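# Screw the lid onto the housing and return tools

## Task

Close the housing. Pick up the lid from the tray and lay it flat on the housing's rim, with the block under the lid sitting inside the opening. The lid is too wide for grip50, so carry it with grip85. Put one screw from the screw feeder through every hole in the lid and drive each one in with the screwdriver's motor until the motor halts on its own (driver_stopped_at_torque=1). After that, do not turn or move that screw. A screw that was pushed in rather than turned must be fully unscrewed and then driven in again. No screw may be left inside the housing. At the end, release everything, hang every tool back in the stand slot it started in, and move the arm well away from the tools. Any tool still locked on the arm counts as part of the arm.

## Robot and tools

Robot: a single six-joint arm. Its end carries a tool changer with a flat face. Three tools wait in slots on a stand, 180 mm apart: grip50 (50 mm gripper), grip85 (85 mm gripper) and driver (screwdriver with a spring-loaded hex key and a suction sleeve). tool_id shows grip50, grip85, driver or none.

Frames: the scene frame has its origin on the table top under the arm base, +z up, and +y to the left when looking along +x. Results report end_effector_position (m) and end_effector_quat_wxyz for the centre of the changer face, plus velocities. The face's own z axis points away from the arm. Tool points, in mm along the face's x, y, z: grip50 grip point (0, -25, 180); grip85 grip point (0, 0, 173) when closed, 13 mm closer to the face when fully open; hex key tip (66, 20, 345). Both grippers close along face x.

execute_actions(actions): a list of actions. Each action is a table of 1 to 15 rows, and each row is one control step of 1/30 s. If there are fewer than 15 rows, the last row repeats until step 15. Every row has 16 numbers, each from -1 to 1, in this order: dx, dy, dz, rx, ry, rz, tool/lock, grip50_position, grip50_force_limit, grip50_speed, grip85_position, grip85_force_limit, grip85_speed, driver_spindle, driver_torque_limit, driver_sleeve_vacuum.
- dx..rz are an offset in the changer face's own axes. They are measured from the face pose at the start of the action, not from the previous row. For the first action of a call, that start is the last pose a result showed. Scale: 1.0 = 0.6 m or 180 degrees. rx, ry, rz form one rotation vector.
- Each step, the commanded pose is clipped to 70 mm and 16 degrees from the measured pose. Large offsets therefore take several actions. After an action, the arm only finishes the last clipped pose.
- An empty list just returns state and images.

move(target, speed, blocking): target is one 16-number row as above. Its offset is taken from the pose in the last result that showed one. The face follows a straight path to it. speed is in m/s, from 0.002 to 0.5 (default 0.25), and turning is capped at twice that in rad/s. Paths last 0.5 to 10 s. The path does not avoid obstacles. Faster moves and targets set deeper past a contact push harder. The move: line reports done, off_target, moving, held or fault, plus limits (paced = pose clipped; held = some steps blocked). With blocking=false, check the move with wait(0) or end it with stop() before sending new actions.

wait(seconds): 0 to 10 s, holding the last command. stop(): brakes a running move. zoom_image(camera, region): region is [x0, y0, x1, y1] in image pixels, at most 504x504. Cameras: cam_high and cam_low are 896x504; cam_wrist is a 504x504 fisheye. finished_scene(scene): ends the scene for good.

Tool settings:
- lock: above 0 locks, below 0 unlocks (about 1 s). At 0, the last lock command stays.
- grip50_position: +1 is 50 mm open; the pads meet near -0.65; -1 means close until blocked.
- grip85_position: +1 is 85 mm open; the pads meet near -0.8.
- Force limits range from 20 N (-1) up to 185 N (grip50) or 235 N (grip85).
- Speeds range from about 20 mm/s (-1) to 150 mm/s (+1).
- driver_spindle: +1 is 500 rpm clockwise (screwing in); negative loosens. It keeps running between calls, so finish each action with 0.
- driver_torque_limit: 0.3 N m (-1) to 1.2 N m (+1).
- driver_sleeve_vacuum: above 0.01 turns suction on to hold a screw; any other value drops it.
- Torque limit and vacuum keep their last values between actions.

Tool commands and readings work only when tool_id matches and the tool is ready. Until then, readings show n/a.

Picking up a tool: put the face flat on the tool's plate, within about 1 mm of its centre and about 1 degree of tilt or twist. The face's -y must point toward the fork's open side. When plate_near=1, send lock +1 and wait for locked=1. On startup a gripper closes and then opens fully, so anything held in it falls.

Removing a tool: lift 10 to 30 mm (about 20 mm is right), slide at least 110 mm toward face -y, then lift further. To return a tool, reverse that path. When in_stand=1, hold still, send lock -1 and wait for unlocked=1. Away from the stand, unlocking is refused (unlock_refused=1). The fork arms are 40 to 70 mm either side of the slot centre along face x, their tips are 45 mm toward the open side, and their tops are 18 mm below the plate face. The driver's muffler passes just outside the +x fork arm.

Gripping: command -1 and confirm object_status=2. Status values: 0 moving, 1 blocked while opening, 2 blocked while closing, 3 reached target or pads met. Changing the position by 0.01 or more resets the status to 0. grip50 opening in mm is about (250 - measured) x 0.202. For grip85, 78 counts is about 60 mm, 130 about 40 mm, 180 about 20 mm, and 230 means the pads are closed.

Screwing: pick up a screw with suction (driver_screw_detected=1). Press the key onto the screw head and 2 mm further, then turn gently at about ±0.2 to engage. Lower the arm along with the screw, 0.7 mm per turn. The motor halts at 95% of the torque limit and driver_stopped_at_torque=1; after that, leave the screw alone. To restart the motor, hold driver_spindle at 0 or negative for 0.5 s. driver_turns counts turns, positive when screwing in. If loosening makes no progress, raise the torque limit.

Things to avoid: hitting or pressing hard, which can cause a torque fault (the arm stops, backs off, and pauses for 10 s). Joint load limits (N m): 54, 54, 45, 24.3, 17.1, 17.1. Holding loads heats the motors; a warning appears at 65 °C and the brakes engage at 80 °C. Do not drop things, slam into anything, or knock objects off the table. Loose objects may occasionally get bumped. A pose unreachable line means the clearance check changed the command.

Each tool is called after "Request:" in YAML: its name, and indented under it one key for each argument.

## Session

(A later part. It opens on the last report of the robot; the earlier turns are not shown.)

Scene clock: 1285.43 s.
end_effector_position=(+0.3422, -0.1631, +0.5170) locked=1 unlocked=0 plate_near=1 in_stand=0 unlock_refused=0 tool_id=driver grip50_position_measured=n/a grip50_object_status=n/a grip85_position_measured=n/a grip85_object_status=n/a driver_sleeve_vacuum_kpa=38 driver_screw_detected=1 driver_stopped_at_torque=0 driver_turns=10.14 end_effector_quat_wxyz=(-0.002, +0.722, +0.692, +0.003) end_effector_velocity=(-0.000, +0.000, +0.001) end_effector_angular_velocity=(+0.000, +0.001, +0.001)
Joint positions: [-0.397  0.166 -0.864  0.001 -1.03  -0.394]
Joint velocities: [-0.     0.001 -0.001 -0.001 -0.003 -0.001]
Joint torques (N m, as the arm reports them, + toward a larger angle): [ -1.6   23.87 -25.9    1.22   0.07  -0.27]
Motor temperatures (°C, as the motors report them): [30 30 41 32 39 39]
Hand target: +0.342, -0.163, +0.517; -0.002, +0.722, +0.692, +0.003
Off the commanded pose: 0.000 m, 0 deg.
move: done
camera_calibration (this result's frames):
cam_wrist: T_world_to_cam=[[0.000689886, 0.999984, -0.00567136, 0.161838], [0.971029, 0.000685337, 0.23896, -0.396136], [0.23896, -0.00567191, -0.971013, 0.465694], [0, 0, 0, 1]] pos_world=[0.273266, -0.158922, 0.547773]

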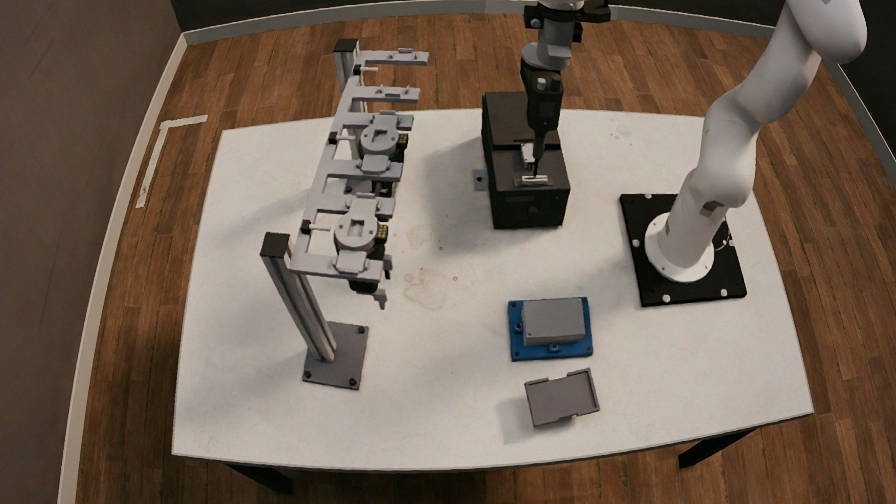

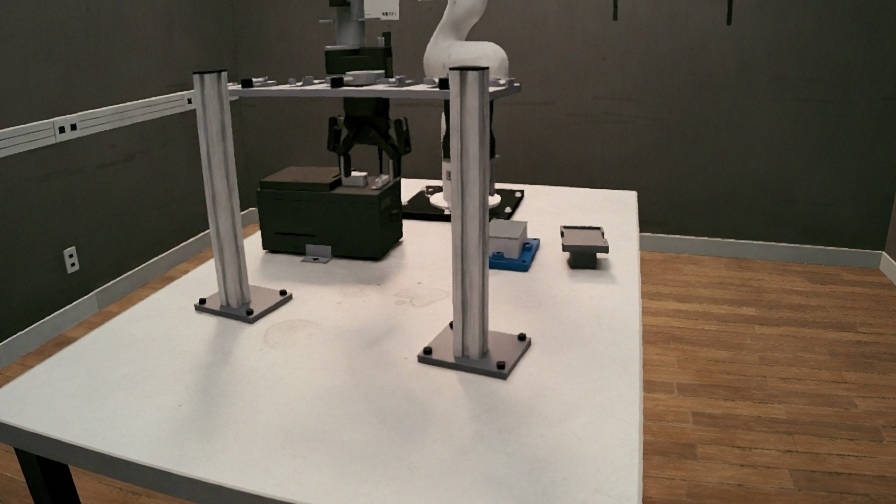

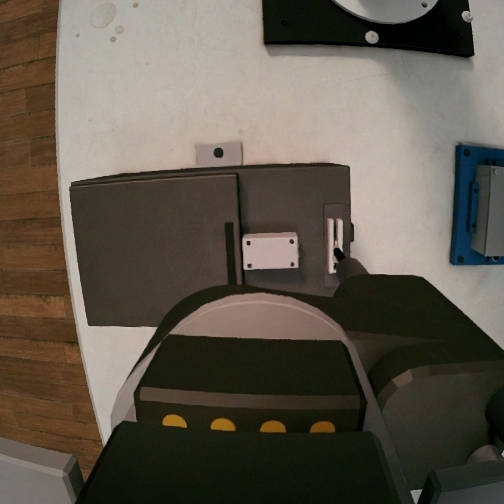

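Request:
move:
  target: [0,0,-0.055,0,0,0,0,1,0,0,1,0,0,0,0,1]
  speed: 0.04

Request:
zoom_image:
  camera: "cam_low"
  region: [340, 130, 420, 200]

Request:
zoom_image:
  camera: "cam_high"
  region: [500, 130, 570, 200]

Scene clock: 1295.47 s.
end_effector_position=(+0.3422, -0.1632, +0.5499) locked=1 unlocked=0 plate_near=1 in_stand=0 unlock_refused=0 tool_id=driver grip50_position_measured=n/a grip50_object_status=n/a grip85_position_measured=n/a grip85_object_status=n/a driver_sleeve_vacuum_kpa=39 driver_screw_detected=1 driver_stopped_at_torque=0 driver_turns=10.14 end_effector_quat_wxyz=(-0.002, +0.722, +0.692, +0.003) end_effector_velocity=(-0.000, +0.000, +0.000) end_effector_angular_velocity=(+0.002, +0.003, +0.000)
Joint positions: [-0.397  0.181 -0.926  0.001 -1.106 -0.394]
Joint velocities: [ 0.     0.    -0.     0.001 -0.004 -0.001]
Joint torques (N m, as the arm reports them, + toward a larger angle): [ -2.42  22.91 -26.66   1.3    0.03  -0.29]
Motor temperatures (°C, as the motors report them): [30 30 41 32 39 39]
Hand target: +0.342, -0.163, +0.550; -0.002, +0.722, +0.692, +0.003
Off the commanded pose: 0.000 m, 0 deg.
move: done
camera_calibration (this result's frames):
cam_wrist: T_world_to_cam=[[0.000571088, 0.999984, -0.00555155, 0.162158], [0.971058, 0.000771395, 0.238842, -0.403897], [0.238842, -0.00552728, -0.971043, 0.497683], [0, 0, 0, 1]] pos_world=[0.273247, -0.159093, 0.580639]

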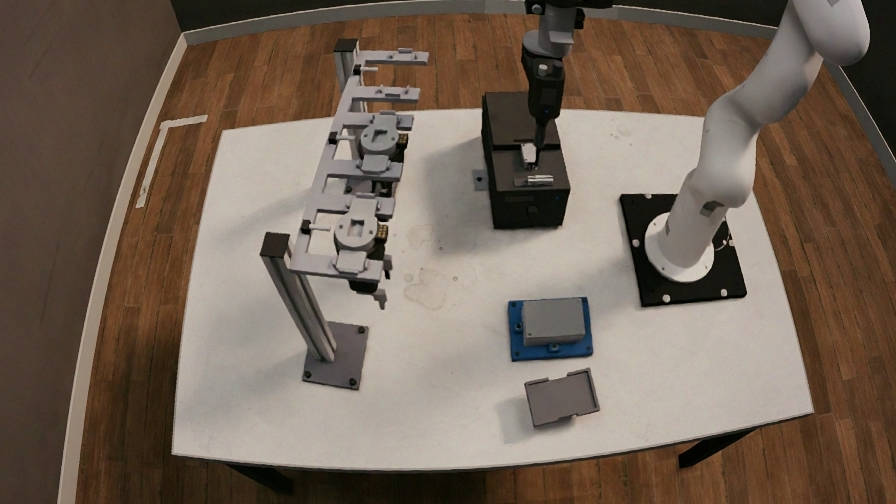

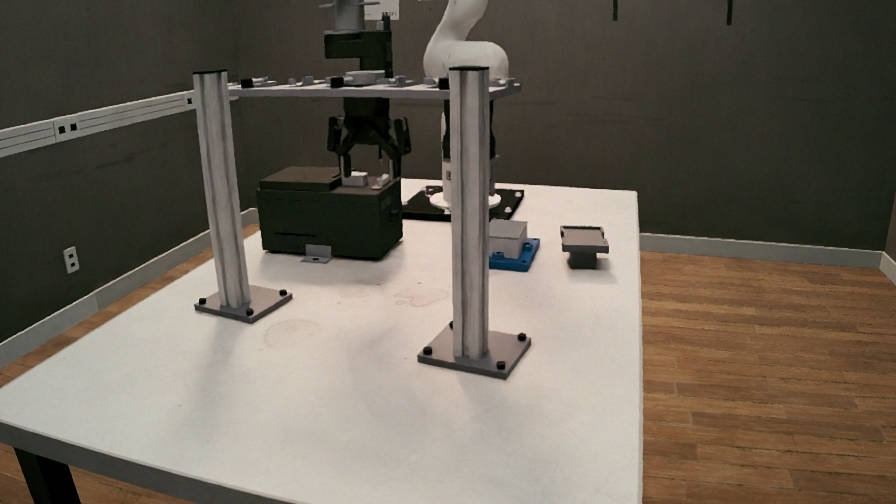

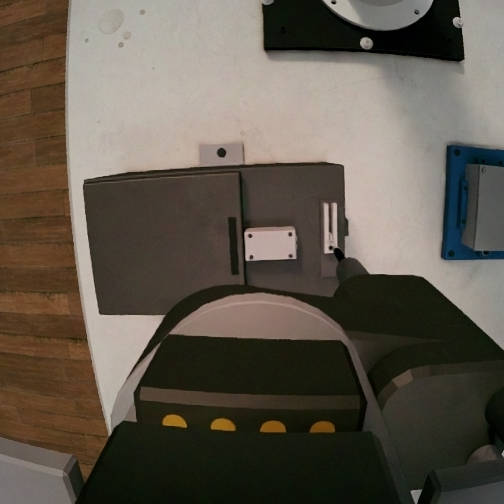

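Region (340, 130, 420, 200) of cam_low's 896x504 image, scaled by 6.300, with more detail than that image has; it fills the top 441 rows of this view, and the rest is white.

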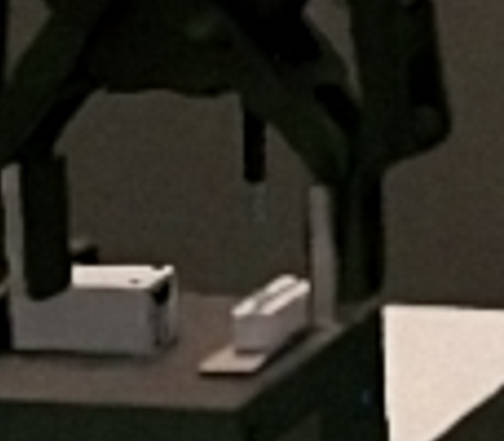

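Region (500, 130, 570, 200) of cam_high's 896x504 image, scaled by 7.200, with more detail than that image has.

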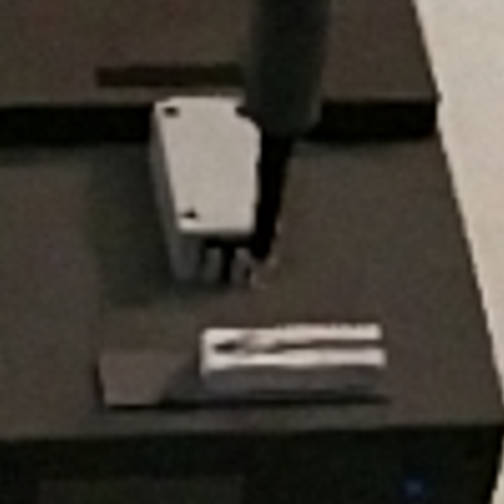

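Request:
move:
  target: [0.5026,0.0311,0.172,0,0,0,0,1,0,0,1,0,0,0,0,1]
  speed: 0.15

Request:
zoom_image:
  camera: "cam_wrist"
  region: [300, 205, 370, 275]

Request:
zoom_image:
  camera: "cam_high"
  region: [500, 280, 570, 350]

Scene clock: 1312.13 s.
end_effector_position=(+0.3743, +0.1377, +0.4485) locked=1 unlocked=0 plate_near=1 in_stand=0 unlock_refused=0 tool_id=driver grip50_position_measured=n/a grip50_object_status=n/a grip85_position_measured=n/a grip85_object_status=n/a driver_sleeve_vacuum_kpa=39 driver_screw_detected=1 driver_stopped_at_torque=0 driver_turns=10.14 end_effector_quat_wxyz=(-0.002, +0.722, +0.691, +0.003) end_effector_velocity=(+0.000, +0.001, -0.000) end_effector_angular_velocity=(-0.000, +0.000, -0.001)
Joint positions: [ 0.397  0.052 -0.805  0.002 -0.856  0.401]
Joint velocities: [ 0.001 -0.002 -0.001 -0.001  0.001  0.002]
Joint torques (N m, as the arm reports them, + toward a larger angle): [ -1.17  29.59 -25.67   0.78   0.73  -0.21]
Motor temperatures (°C, as the motors report them): [30 30 41 32 39 39]
Hand target: +0.374, +0.138, +0.448; -0.002, +0.722, +0.691, +0.003
Off the commanded pose: 0.000 m, 0 deg.
move: done
camera_calibration (this result's frames):
cam_wrist: T_world_to_cam=[[0.00108446, 0.999988, -0.00467509, -0.139867], [0.971308, 0.0000585179, 0.237827, -0.410627], [0.237824, -0.00479886, -0.971296, 0.393603], [0, 0, 0, 1]] pos_world=[0.305388, 0.141778, 0.47931]

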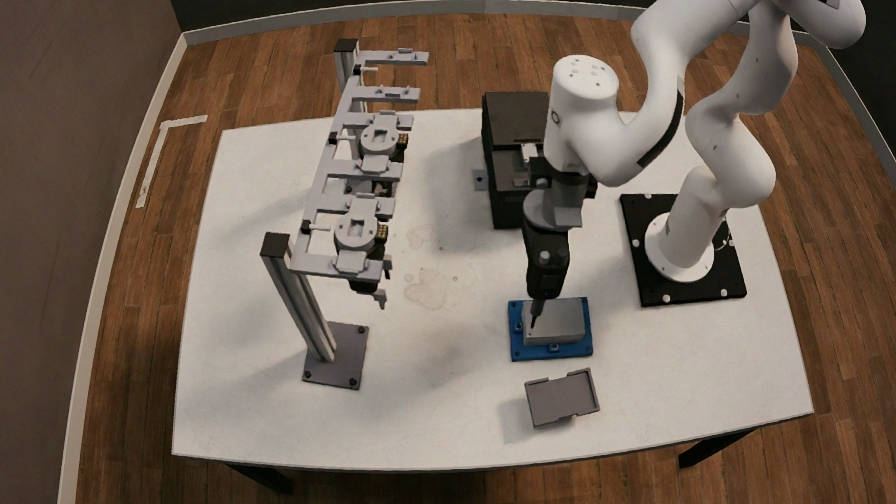

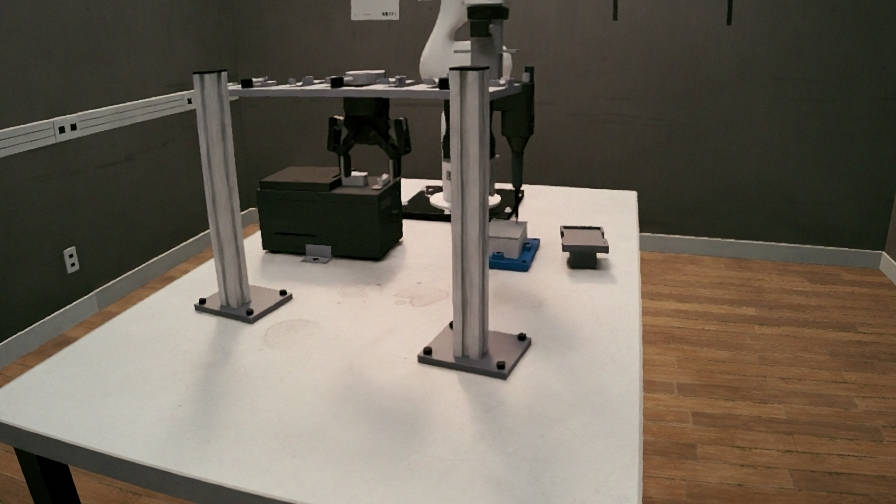

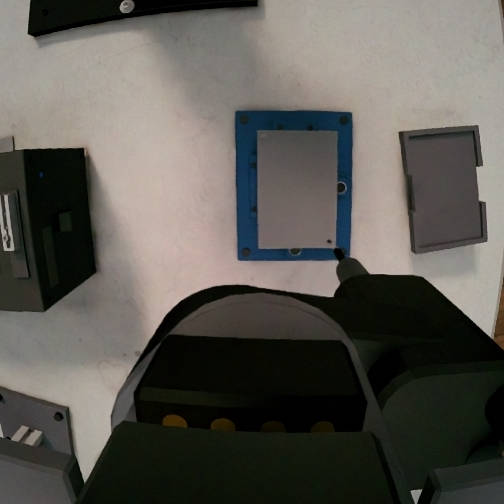

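Region (300, 205, 370, 275) of cam_wrist's 504x504 image, scaled by 7.200, with more detail than that image has.

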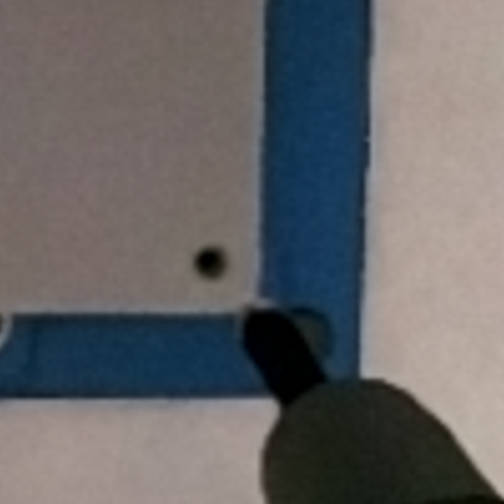

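Region (500, 280, 570, 350) of cam_high's 896x504 image, scaled by 7.200, with more detail than that image has.

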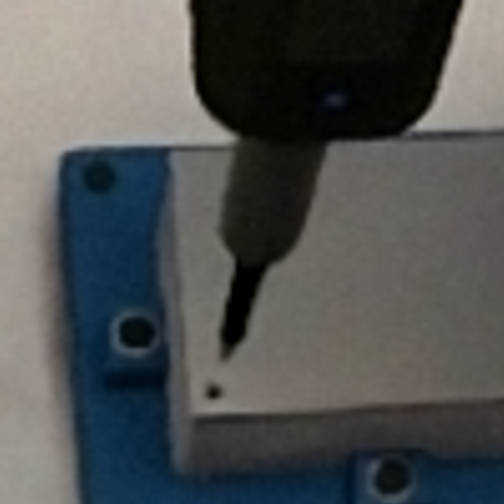

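Request:
move:
  target: [-0.0009,0.0011,0.033,0,0,0,0,1,0,0,1,0,0,0,0,1]
  speed: 0.03

Request:
zoom_image:
  camera: "cam_wrist"
  region: [310, 215, 370, 275]

Request:
zoom_image:
  camera: "cam_high"
  region: [510, 295, 560, 345]

Scene clock: 1322.27 s.
end_effector_position=(+0.3750, +0.1372, +0.4288) locked=1 unlocked=0 plate_near=1 in_stand=0 unlock_refused=0 tool_id=driver grip50_position_measured=n/a grip50_object_status=n/a grip85_position_measured=n/a grip85_object_status=n/a driver_sleeve_vacuum_kpa=39 driver_screw_detected=1 driver_stopped_at_torque=0 driver_turns=10.14 end_effector_quat_wxyz=(-0.002, +0.723, +0.691, +0.003) end_effector_velocity=(+0.001, +0.000, -0.000) end_effector_angular_velocity=(+0.001, -0.003, +0.000)
Joint positions: [ 0.396  0.029 -0.779  0.002 -0.808  0.399]
Joint velocities: [ 0.    -0.    -0.     0.001  0.003 -0.   ]
Joint torques (N m, as the arm reports them, + toward a larger angle): [ -1.38  29.92 -25.3    0.63   0.73  -0.18]
Motor temperatures (°C, as the motors report them): [30 30 41 32 39 39]
Hand target: +0.375, +0.137, +0.429; -0.002, +0.723, +0.691, +0.003
Off the commanded pose: 0.000 m, 0 deg.
move: done
camera_calibration (this result's frames):
cam_wrist: T_world_to_cam=[[0.00114959, 0.999988, -0.00467866, -0.139532], [0.971272, -0.0000031798, 0.237971, -0.406628], [0.237969, -0.00481782, -0.971261, 0.374241], [0, 0, 0, 1]] pos_world=[0.306049, 0.141332, 0.459599]

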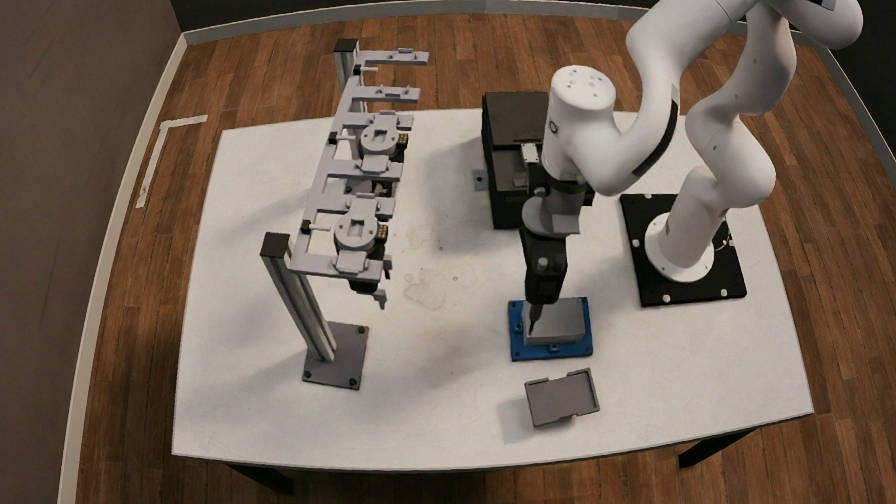

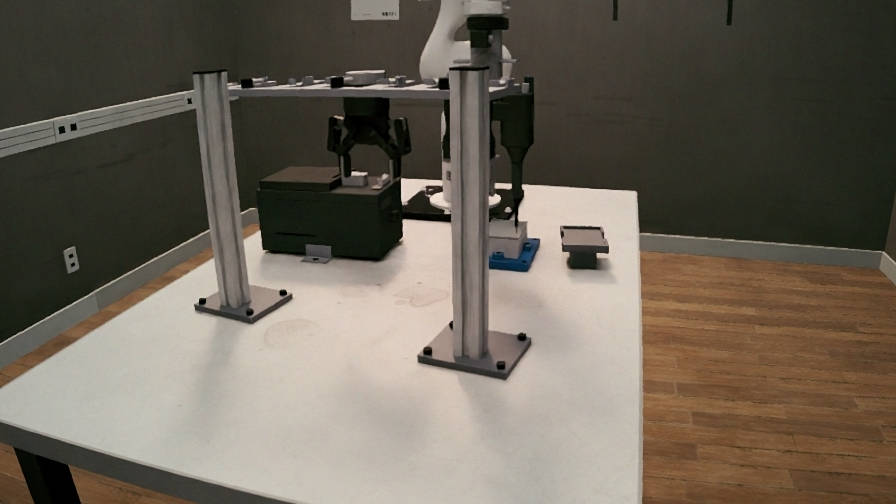

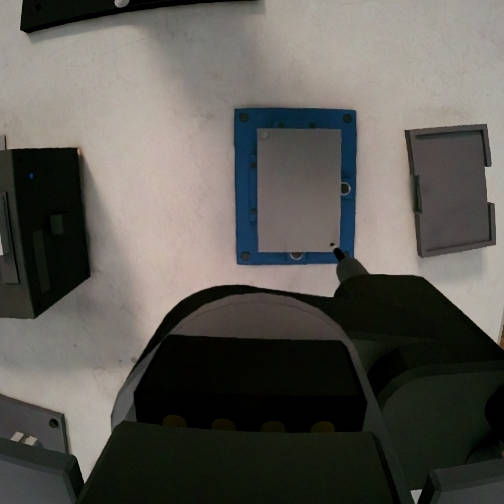

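Region (310, 215, 370, 275) of cam_wrist's 504x504 image, scaled by 8.400, with more detail than that image has.

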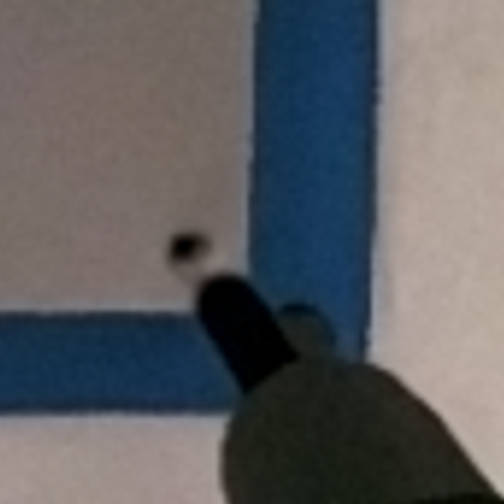

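Region (510, 295, 560, 345) of cam_high's 896x504 image, scaled by 10.080, with more detail than that image has.

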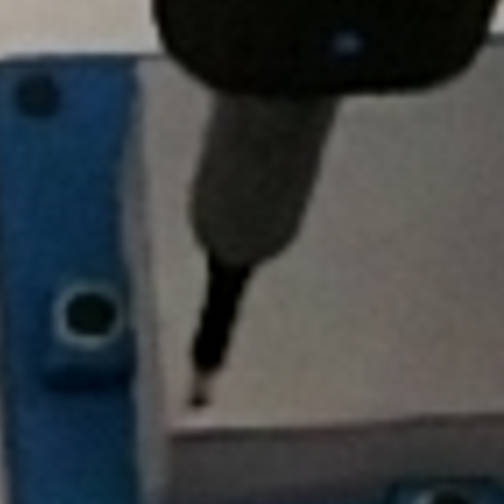

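Request:
move:
  target: [-0.0007,0,0.0083,0,0,0,0,1,0,0,1,0,0,0,0,1]
  speed: 0.01

Request:
zoom_image:
  camera: "cam_wrist"
  region: [310, 215, 370, 275]

Request:
zoom_image:
  camera: "cam_high"
  region: [510, 295, 560, 345]

Scene clock: 1331.33 s.
end_effector_position=(+0.3750, +0.1368, +0.4238) locked=1 unlocked=0 plate_near=1 in_stand=0 unlock_refused=0 tool_id=driver grip50_position_measured=n/a grip50_object_status=n/a grip85_position_measured=n/a grip85_object_status=n/a driver_sleeve_vacuum_kpa=39 driver_screw_detected=1 driver_stopped_at_torque=0 driver_turns=10.14 end_effector_quat_wxyz=(-0.002, +0.723, +0.691, +0.003) end_effector_velocity=(+0.001, +0.000, +0.000) end_effector_angular_velocity=(+0.001, -0.003, -0.001)
Joint positions: [ 0.395  0.023 -0.773  0.002 -0.796  0.398]
Joint velocities: [-0.    -0.    -0.001  0.001  0.002  0.   ]
Joint torques (N m, as the arm reports them, + toward a larger angle): [ -1.19  31.33 -24.56   0.5    0.63  -0.24]
Motor temperatures (°C, as the motors report them): [30 30 41 32 39 39]
Hand target: +0.375, +0.137, +0.424; -0.002, +0.723, +0.691, +0.003
Off the commanded pose: 0.000 m, 0 deg.
move: done
camera_calibration (this result's frames):
cam_wrist: T_world_to_cam=[[0.00116425, 0.999988, -0.00471748, -0.139151], [0.971285, -0.0000084455, 0.237918, -0.405406], [0.237915, -0.00485901, -0.971274, 0.369474], [0, 0, 0, 1]] pos_world=[0.306023, 0.140941, 0.454657]

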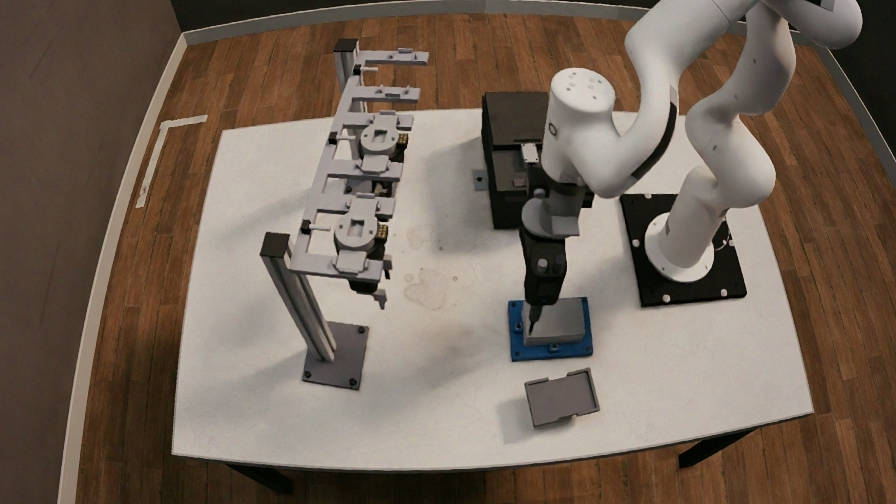

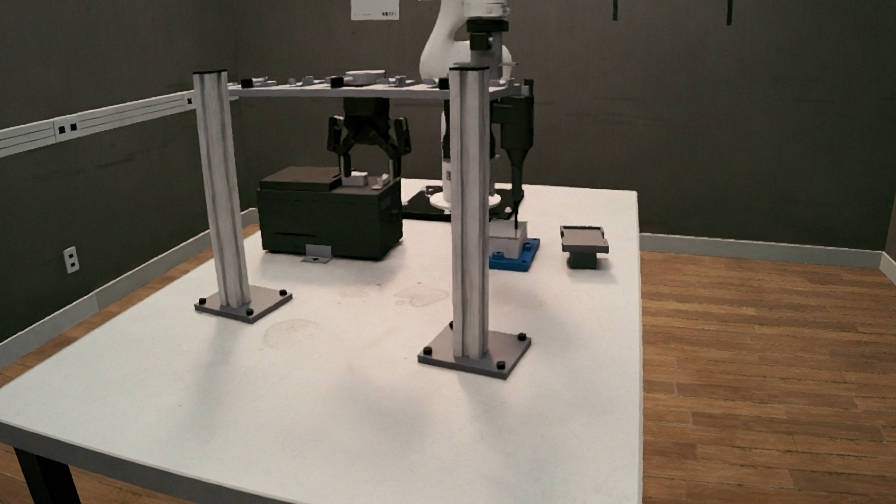

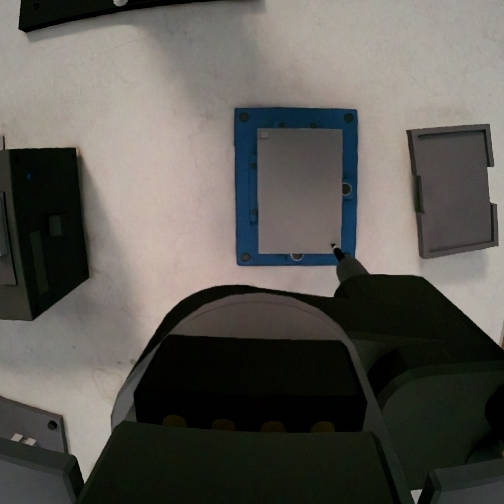

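Region (310, 215, 370, 275) of cam_wrist's 504x504 image, scaled by 8.400, with more detail than that image has.

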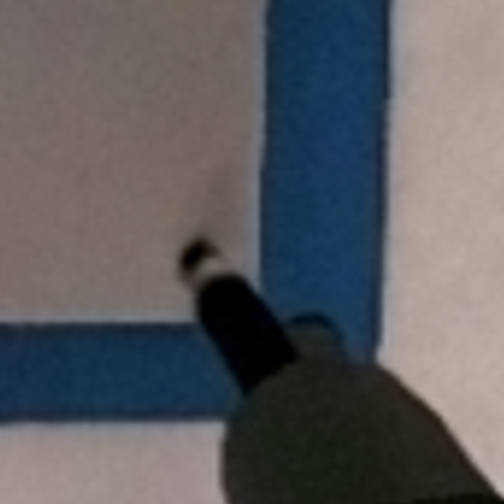

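Region (510, 295, 560, 345) of cam_high's 896x504 image, scaled by 10.080, with more detail than that image has.

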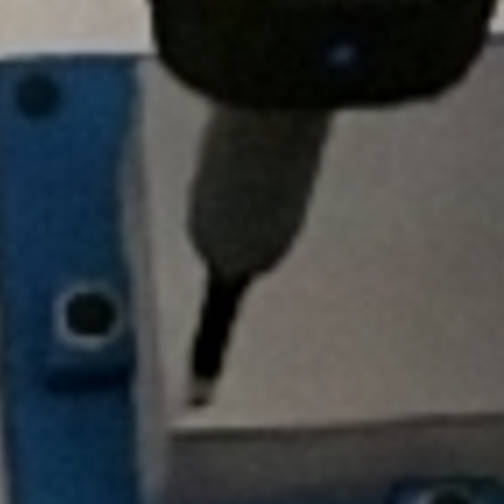

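Request:
move:
  target: [0,0,0.006,0,0,0,0,1,0,0,1,0,0,0,0,1]
  speed: 0.008

Request:
zoom_image:
  camera: "cam_wrist"
  region: [310, 215, 370, 275]

Request:
move:
  target: [0,0,0.004,0,0,0,0,1,0,0,1,0,0,0,0,1]
  speed: 0.008

Request:
zoom_image:
  camera: "cam_wrist"
  region: [310, 215, 370, 275]

Request:
zoom_image:
  camera: "cam_high"
  region: [510, 295, 560, 345]

Scene clock: 1342.10 s.
end_effector_position=(+0.3749, +0.1368, +0.4203) locked=1 unlocked=0 plate_near=1 in_stand=0 unlock_refused=0 tool_id=driver grip50_position_measured=n/a grip50_object_status=n/a grip85_position_measured=n/a grip85_object_status=n/a driver_sleeve_vacuum_kpa=35 driver_screw_detected=1 driver_stopped_at_torque=0 driver_turns=10.14 end_effector_quat_wxyz=(-0.002, +0.723, +0.691, +0.003) end_effector_velocity=(+0.000, +0.001, -0.000) end_effector_angular_velocity=(+0.002, -0.002, -0.000)
Joint positions: [ 0.395  0.019 -0.768  0.002 -0.787  0.398]
Joint velocities: [0.001 0.    0.001 0.002 0.004 0.   ]
Joint torques (N m, as the arm reports them, + toward a larger angle): [ -1.3   30.99 -25.27   0.61   0.83  -0.25]
Motor temperatures (°C, as the motors report them): [30 30 41 32 39 39]
Hand target: +0.375, +0.137, +0.420; -0.002, +0.723, +0.691, +0.003
Off the commanded pose: 0.000 m, 0 deg.
move: done
camera_calibration (this result's frames):
cam_wrist: T_world_to_cam=[[0.00114946, 0.999988, -0.00483732, -0.139109], [0.971347, 0.0000331372, 0.237665, -0.404437], [0.237662, -0.0049719, -0.971335, 0.366159], [0, 0, 0, 1]] pos_world=[0.305986, 0.140941, 0.45111]

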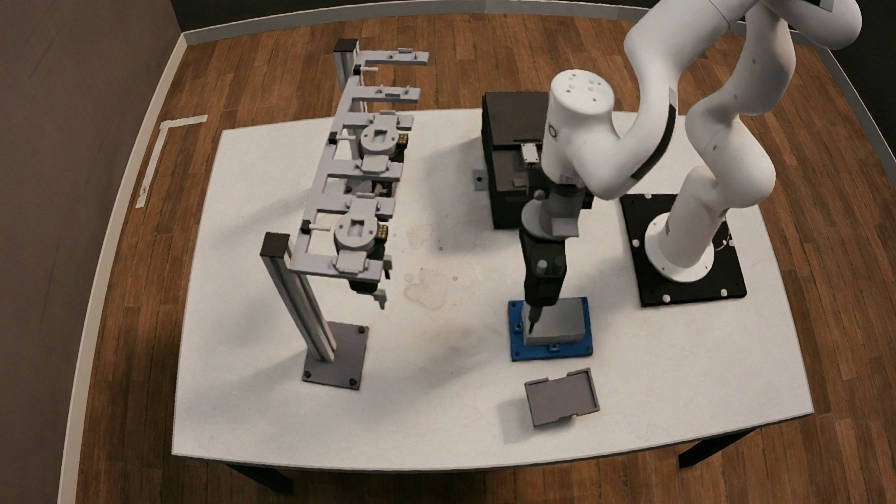

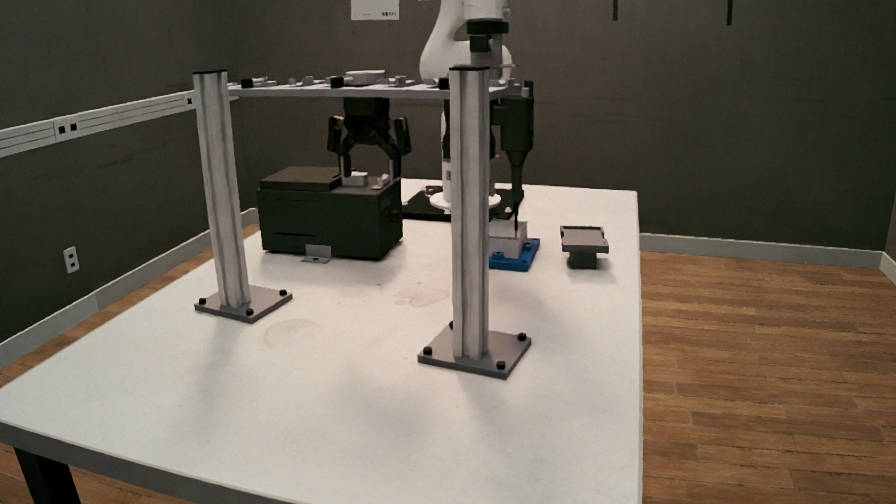

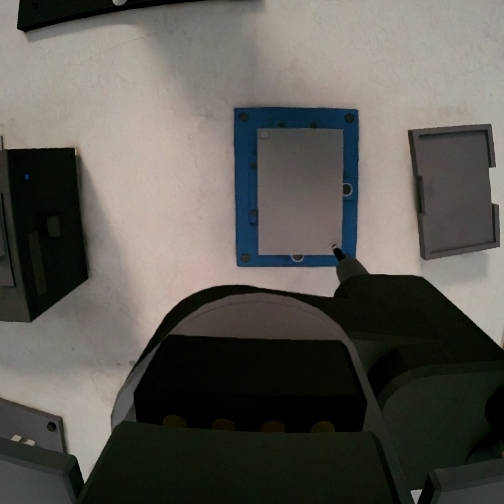

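Region (310, 215, 370, 275) of cam_wrist's 504x504 image, scaled by 8.400, with more detail than that image has.

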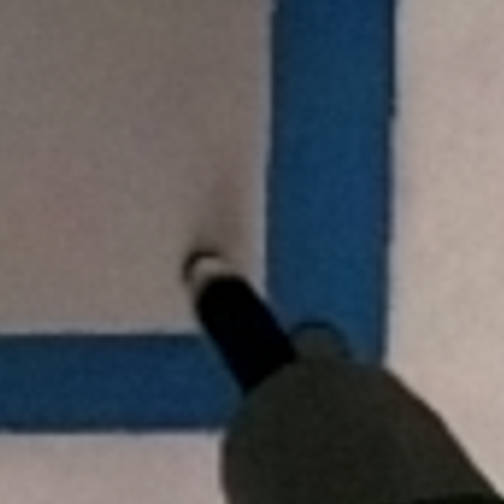

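Scene clock: 1342.80 s.
end_effector_position=(+0.3749, +0.1368, +0.4179) locked=1 unlocked=0 plate_near=1 in_stand=0 unlock_refused=0 tool_id=driver grip50_position_measured=n/a grip50_object_status=n/a grip85_position_measured=n/a grip85_object_status=n/a driver_sleeve_vacuum_kpa=30 driver_screw_detected=0 driver_stopped_at_torque=0 driver_turns=10.14 end_effector_quat_wxyz=(-0.002, +0.723, +0.691, +0.003) end_effector_velocity=(+0.000, -0.000, +0.000) end_effector_angular_velocity=(+0.001, -0.002, -0.001)
Joint positions: [ 0.395  0.016 -0.765  0.002 -0.781  0.398]
Joint velocities: [-0.001  0.    -0.     0.     0.002  0.   ]
Joint torques (N m, as the arm reports them, + toward a larger angle): [ -0.75  31.36 -24.96   0.8    0.83  -0.24]
Motor temperatures (°C, as the motors report them): [30 30 41 32 39 39]
Hand target: +0.375, +0.137, +0.418; -0.002, +0.723, +0.691, +0.003
Off the commanded pose: 0.000 m, 0 deg.
move: done
camera_calibration (this result's frames):
cam_wrist: T_world_to_cam=[[0.00115495, 0.999988, -0.00485871, -0.139123], [0.971355, 0.0000327178, 0.237632, -0.403853], [0.237629, -0.00499399, -0.971343, 0.363865], [0, 0, 0, 1]] pos_world=[0.305981, 0.140952, 0.44873]

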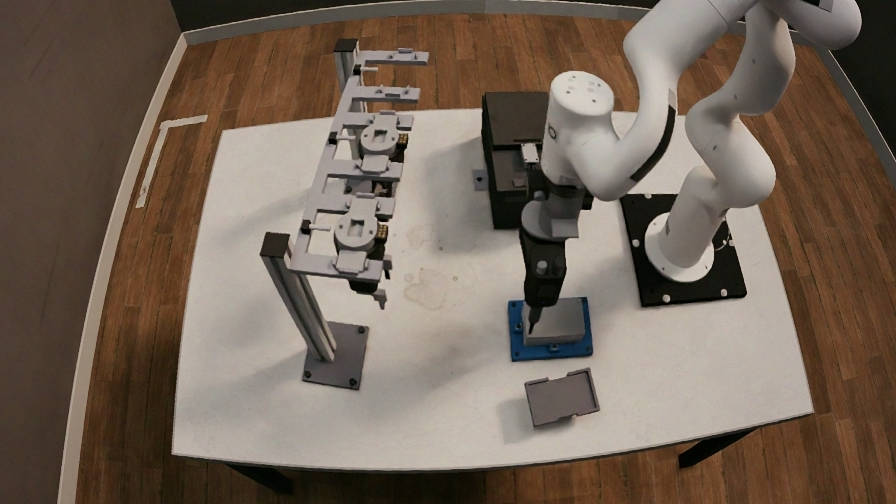

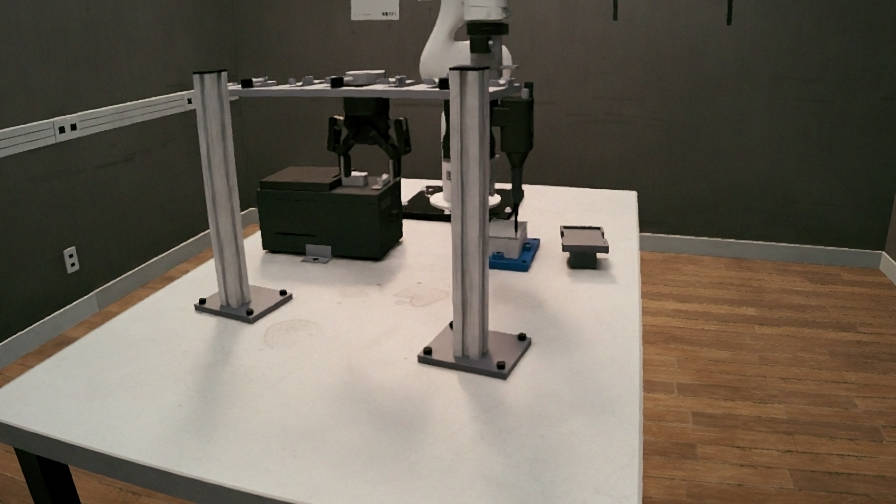

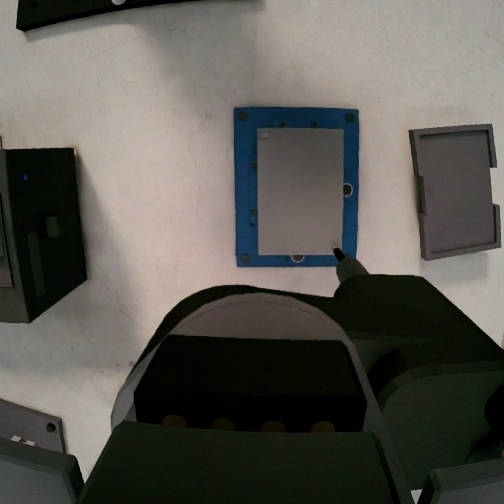

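Region (310, 215, 370, 275) of cam_wrist's 504x504 image, scaled by 8.400, with more detail than that image has.

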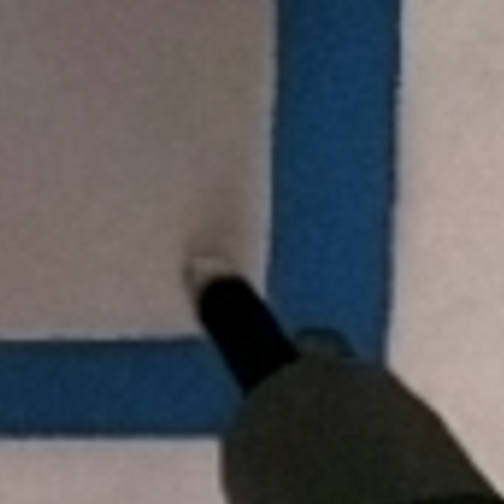

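Region (510, 295, 560, 345) of cam_high's 896x504 image, scaled by 10.080, with more detail than that image has.

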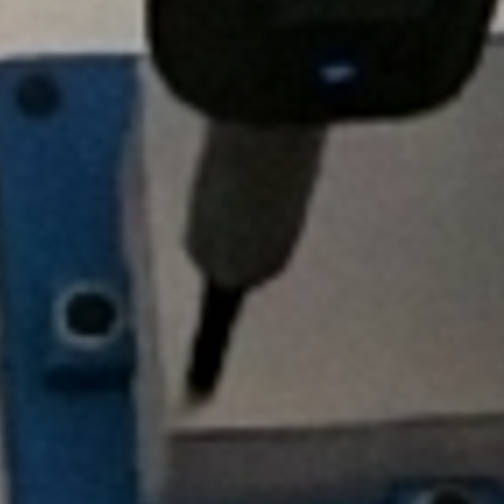

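Request:
execute_actions:
  actions:
    - [[0,0,0.0005,0,0,0,0,1,0,0,1,0,0,0.2,0,1]]
    - [[0,0,0.001,0,0,0,0,1,0,0,1,0,0,0.2,0,1]]
    - [[0,0,0.001,0,0,0,0,1,0,0,1,0,0,0.2,0,1]]
    - [[0,0,0.001,0,0,0,0,1,0,0,1,0,0,0.2,0,1]]
    - [[0,0,0,0,0,0,0,1,0,0,1,0,0,0,0,1]]

Request:
zoom_image:
  camera: "cam_wrist"
  region: [310, 215, 370, 275]

Request:
zoom_image:
  camera: "cam_high"
  region: [510, 295, 560, 345]

Scene clock: 1361.87 s.
end_effector_position=(+0.3749, +0.1368, +0.4158) locked=1 unlocked=0 plate_near=1 in_stand=0 unlock_refused=0 tool_id=driver grip50_position_measured=n/a grip50_object_status=n/a grip85_position_measured=n/a grip85_object_status=n/a driver_sleeve_vacuum_kpa=30 driver_screw_detected=0 driver_stopped_at_torque=0 driver_turns=13.41 end_effector_quat_wxyz=(-0.003, +0.723, +0.691, +0.002) end_effector_velocity=(-0.000, -0.000, -0.000) end_effector_angular_velocity=(-0.000, +0.002, -0.001)
Joint positions: [ 0.395  0.014 -0.763  0.002 -0.776  0.398]
Joint velocities: [-0.    -0.     0.     0.    -0.001  0.   ]
Joint torques (N m, as the arm reports them, + toward a larger angle): [ -1.62  30.6  -25.27   0.76   0.82  -0.22]
Motor temperatures (°C, as the motors report them): [30 31 41 32 39 39]
Hand target: +0.375, +0.137, +0.416; -0.003, +0.723, +0.691, +0.002
Off the commanded pose: 0.000 m, 0 deg.
Step readings (end_effector_position; steps 1 to 15: 1st action; 16 to 30: 2nd action; 31 to 45: 3rd action; 46 to 60: 4th action; 61 to 75: 5th action):
0: (+0.3749, +0.1368, +0.4179)
1: (+0.3749, +0.1368, +0.4179)
2: (+0.3749, +0.1368, +0.4178)
4: (+0.3749, +0.1368, +0.4177)
8: (+0.3749, +0.1368, +0.4176)
15: (+0.3749, +0.1368, +0.4176)
16: (+0.3749, +0.1368, +0.4176)
17: (+0.3749, +0.1368, +0.4175)
19: (+0.3749, +0.1368, +0.4172)
23: (+0.3749, +0.1368, +0.4170)
30: (+0.3749, +0.1368, +0.4170)
31: (+0.3749, +0.1368, +0.4170)
32: (+0.3749, +0.1368, +0.4169)
34: (+0.3749, +0.1368, +0.4166)
38: (+0.3749, +0.1368, +0.4164)
45: (+0.3749, +0.1368, +0.4164)
46: (+0.3749, +0.1368, +0.4164)
47: (+0.3749, +0.1368, +0.4163)
49: (+0.3749, +0.1368, +0.4160)
53: (+0.3749, +0.1368, +0.4158)
60: (+0.3749, +0.1368, +0.4158)
61: (+0.3749, +0.1368, +0.4158)
62: (+0.3749, +0.1368, +0.4158)
64: (+0.3749, +0.1368, +0.4158)
68: (+0.3749, +0.1368, +0.4158)
75: end_effector_position above
camera_calibration (this result's frames):
cam_wrist: T_world_to_cam=[[0.00114696, 0.999987, -0.00493169, -0.139096], [0.97139, 0.0000570859, 0.237491, -0.403287], [0.237489, -0.00506298, -0.971377, 0.361912], [0, 0, 0, 1]] pos_world=[0.305958, 0.14095, 0.446644]

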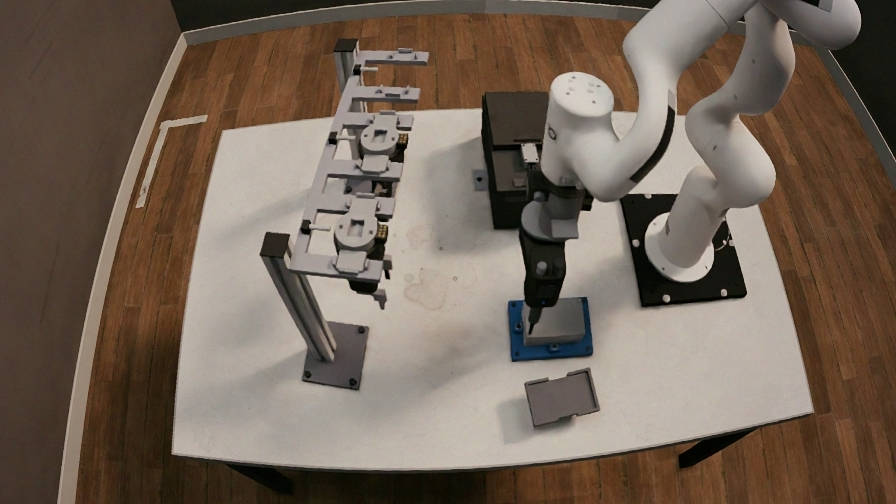

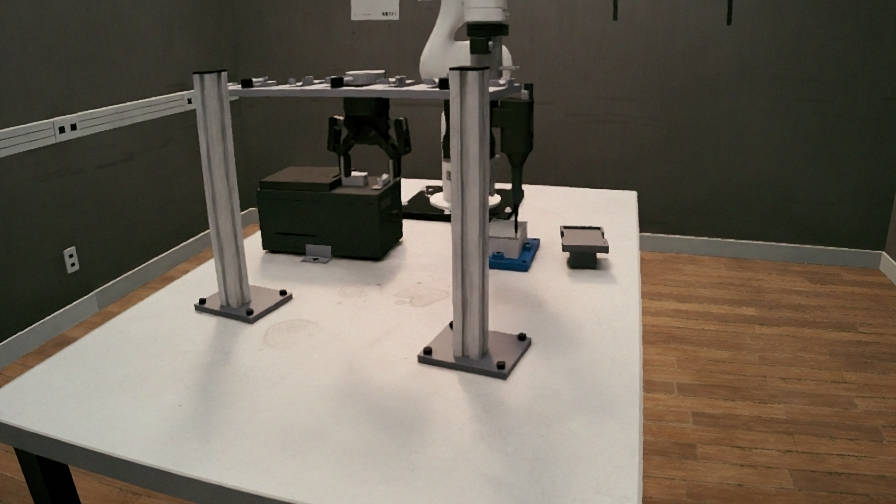

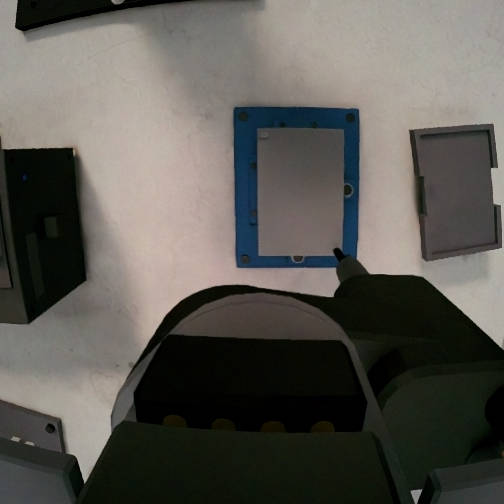

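Region (310, 215, 370, 275) of cam_wrist's 504x504 image, scaled by 8.400, with more detail than that image has.

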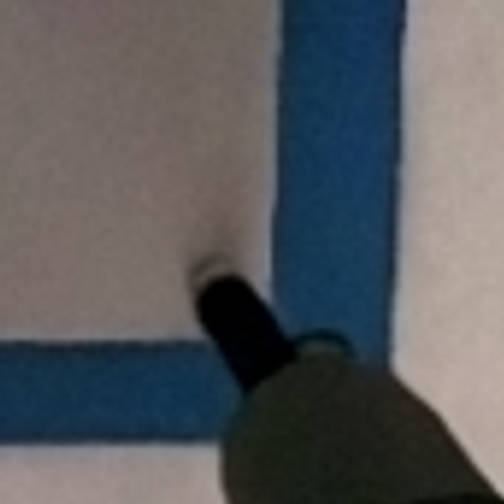

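Region (510, 295, 560, 345) of cam_high's 896x504 image, scaled by 10.080, with more detail than that image has.

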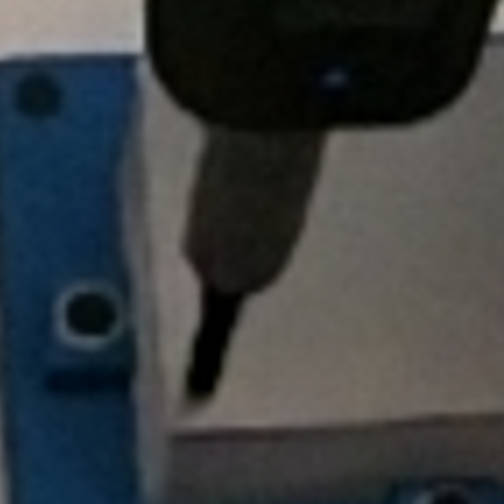

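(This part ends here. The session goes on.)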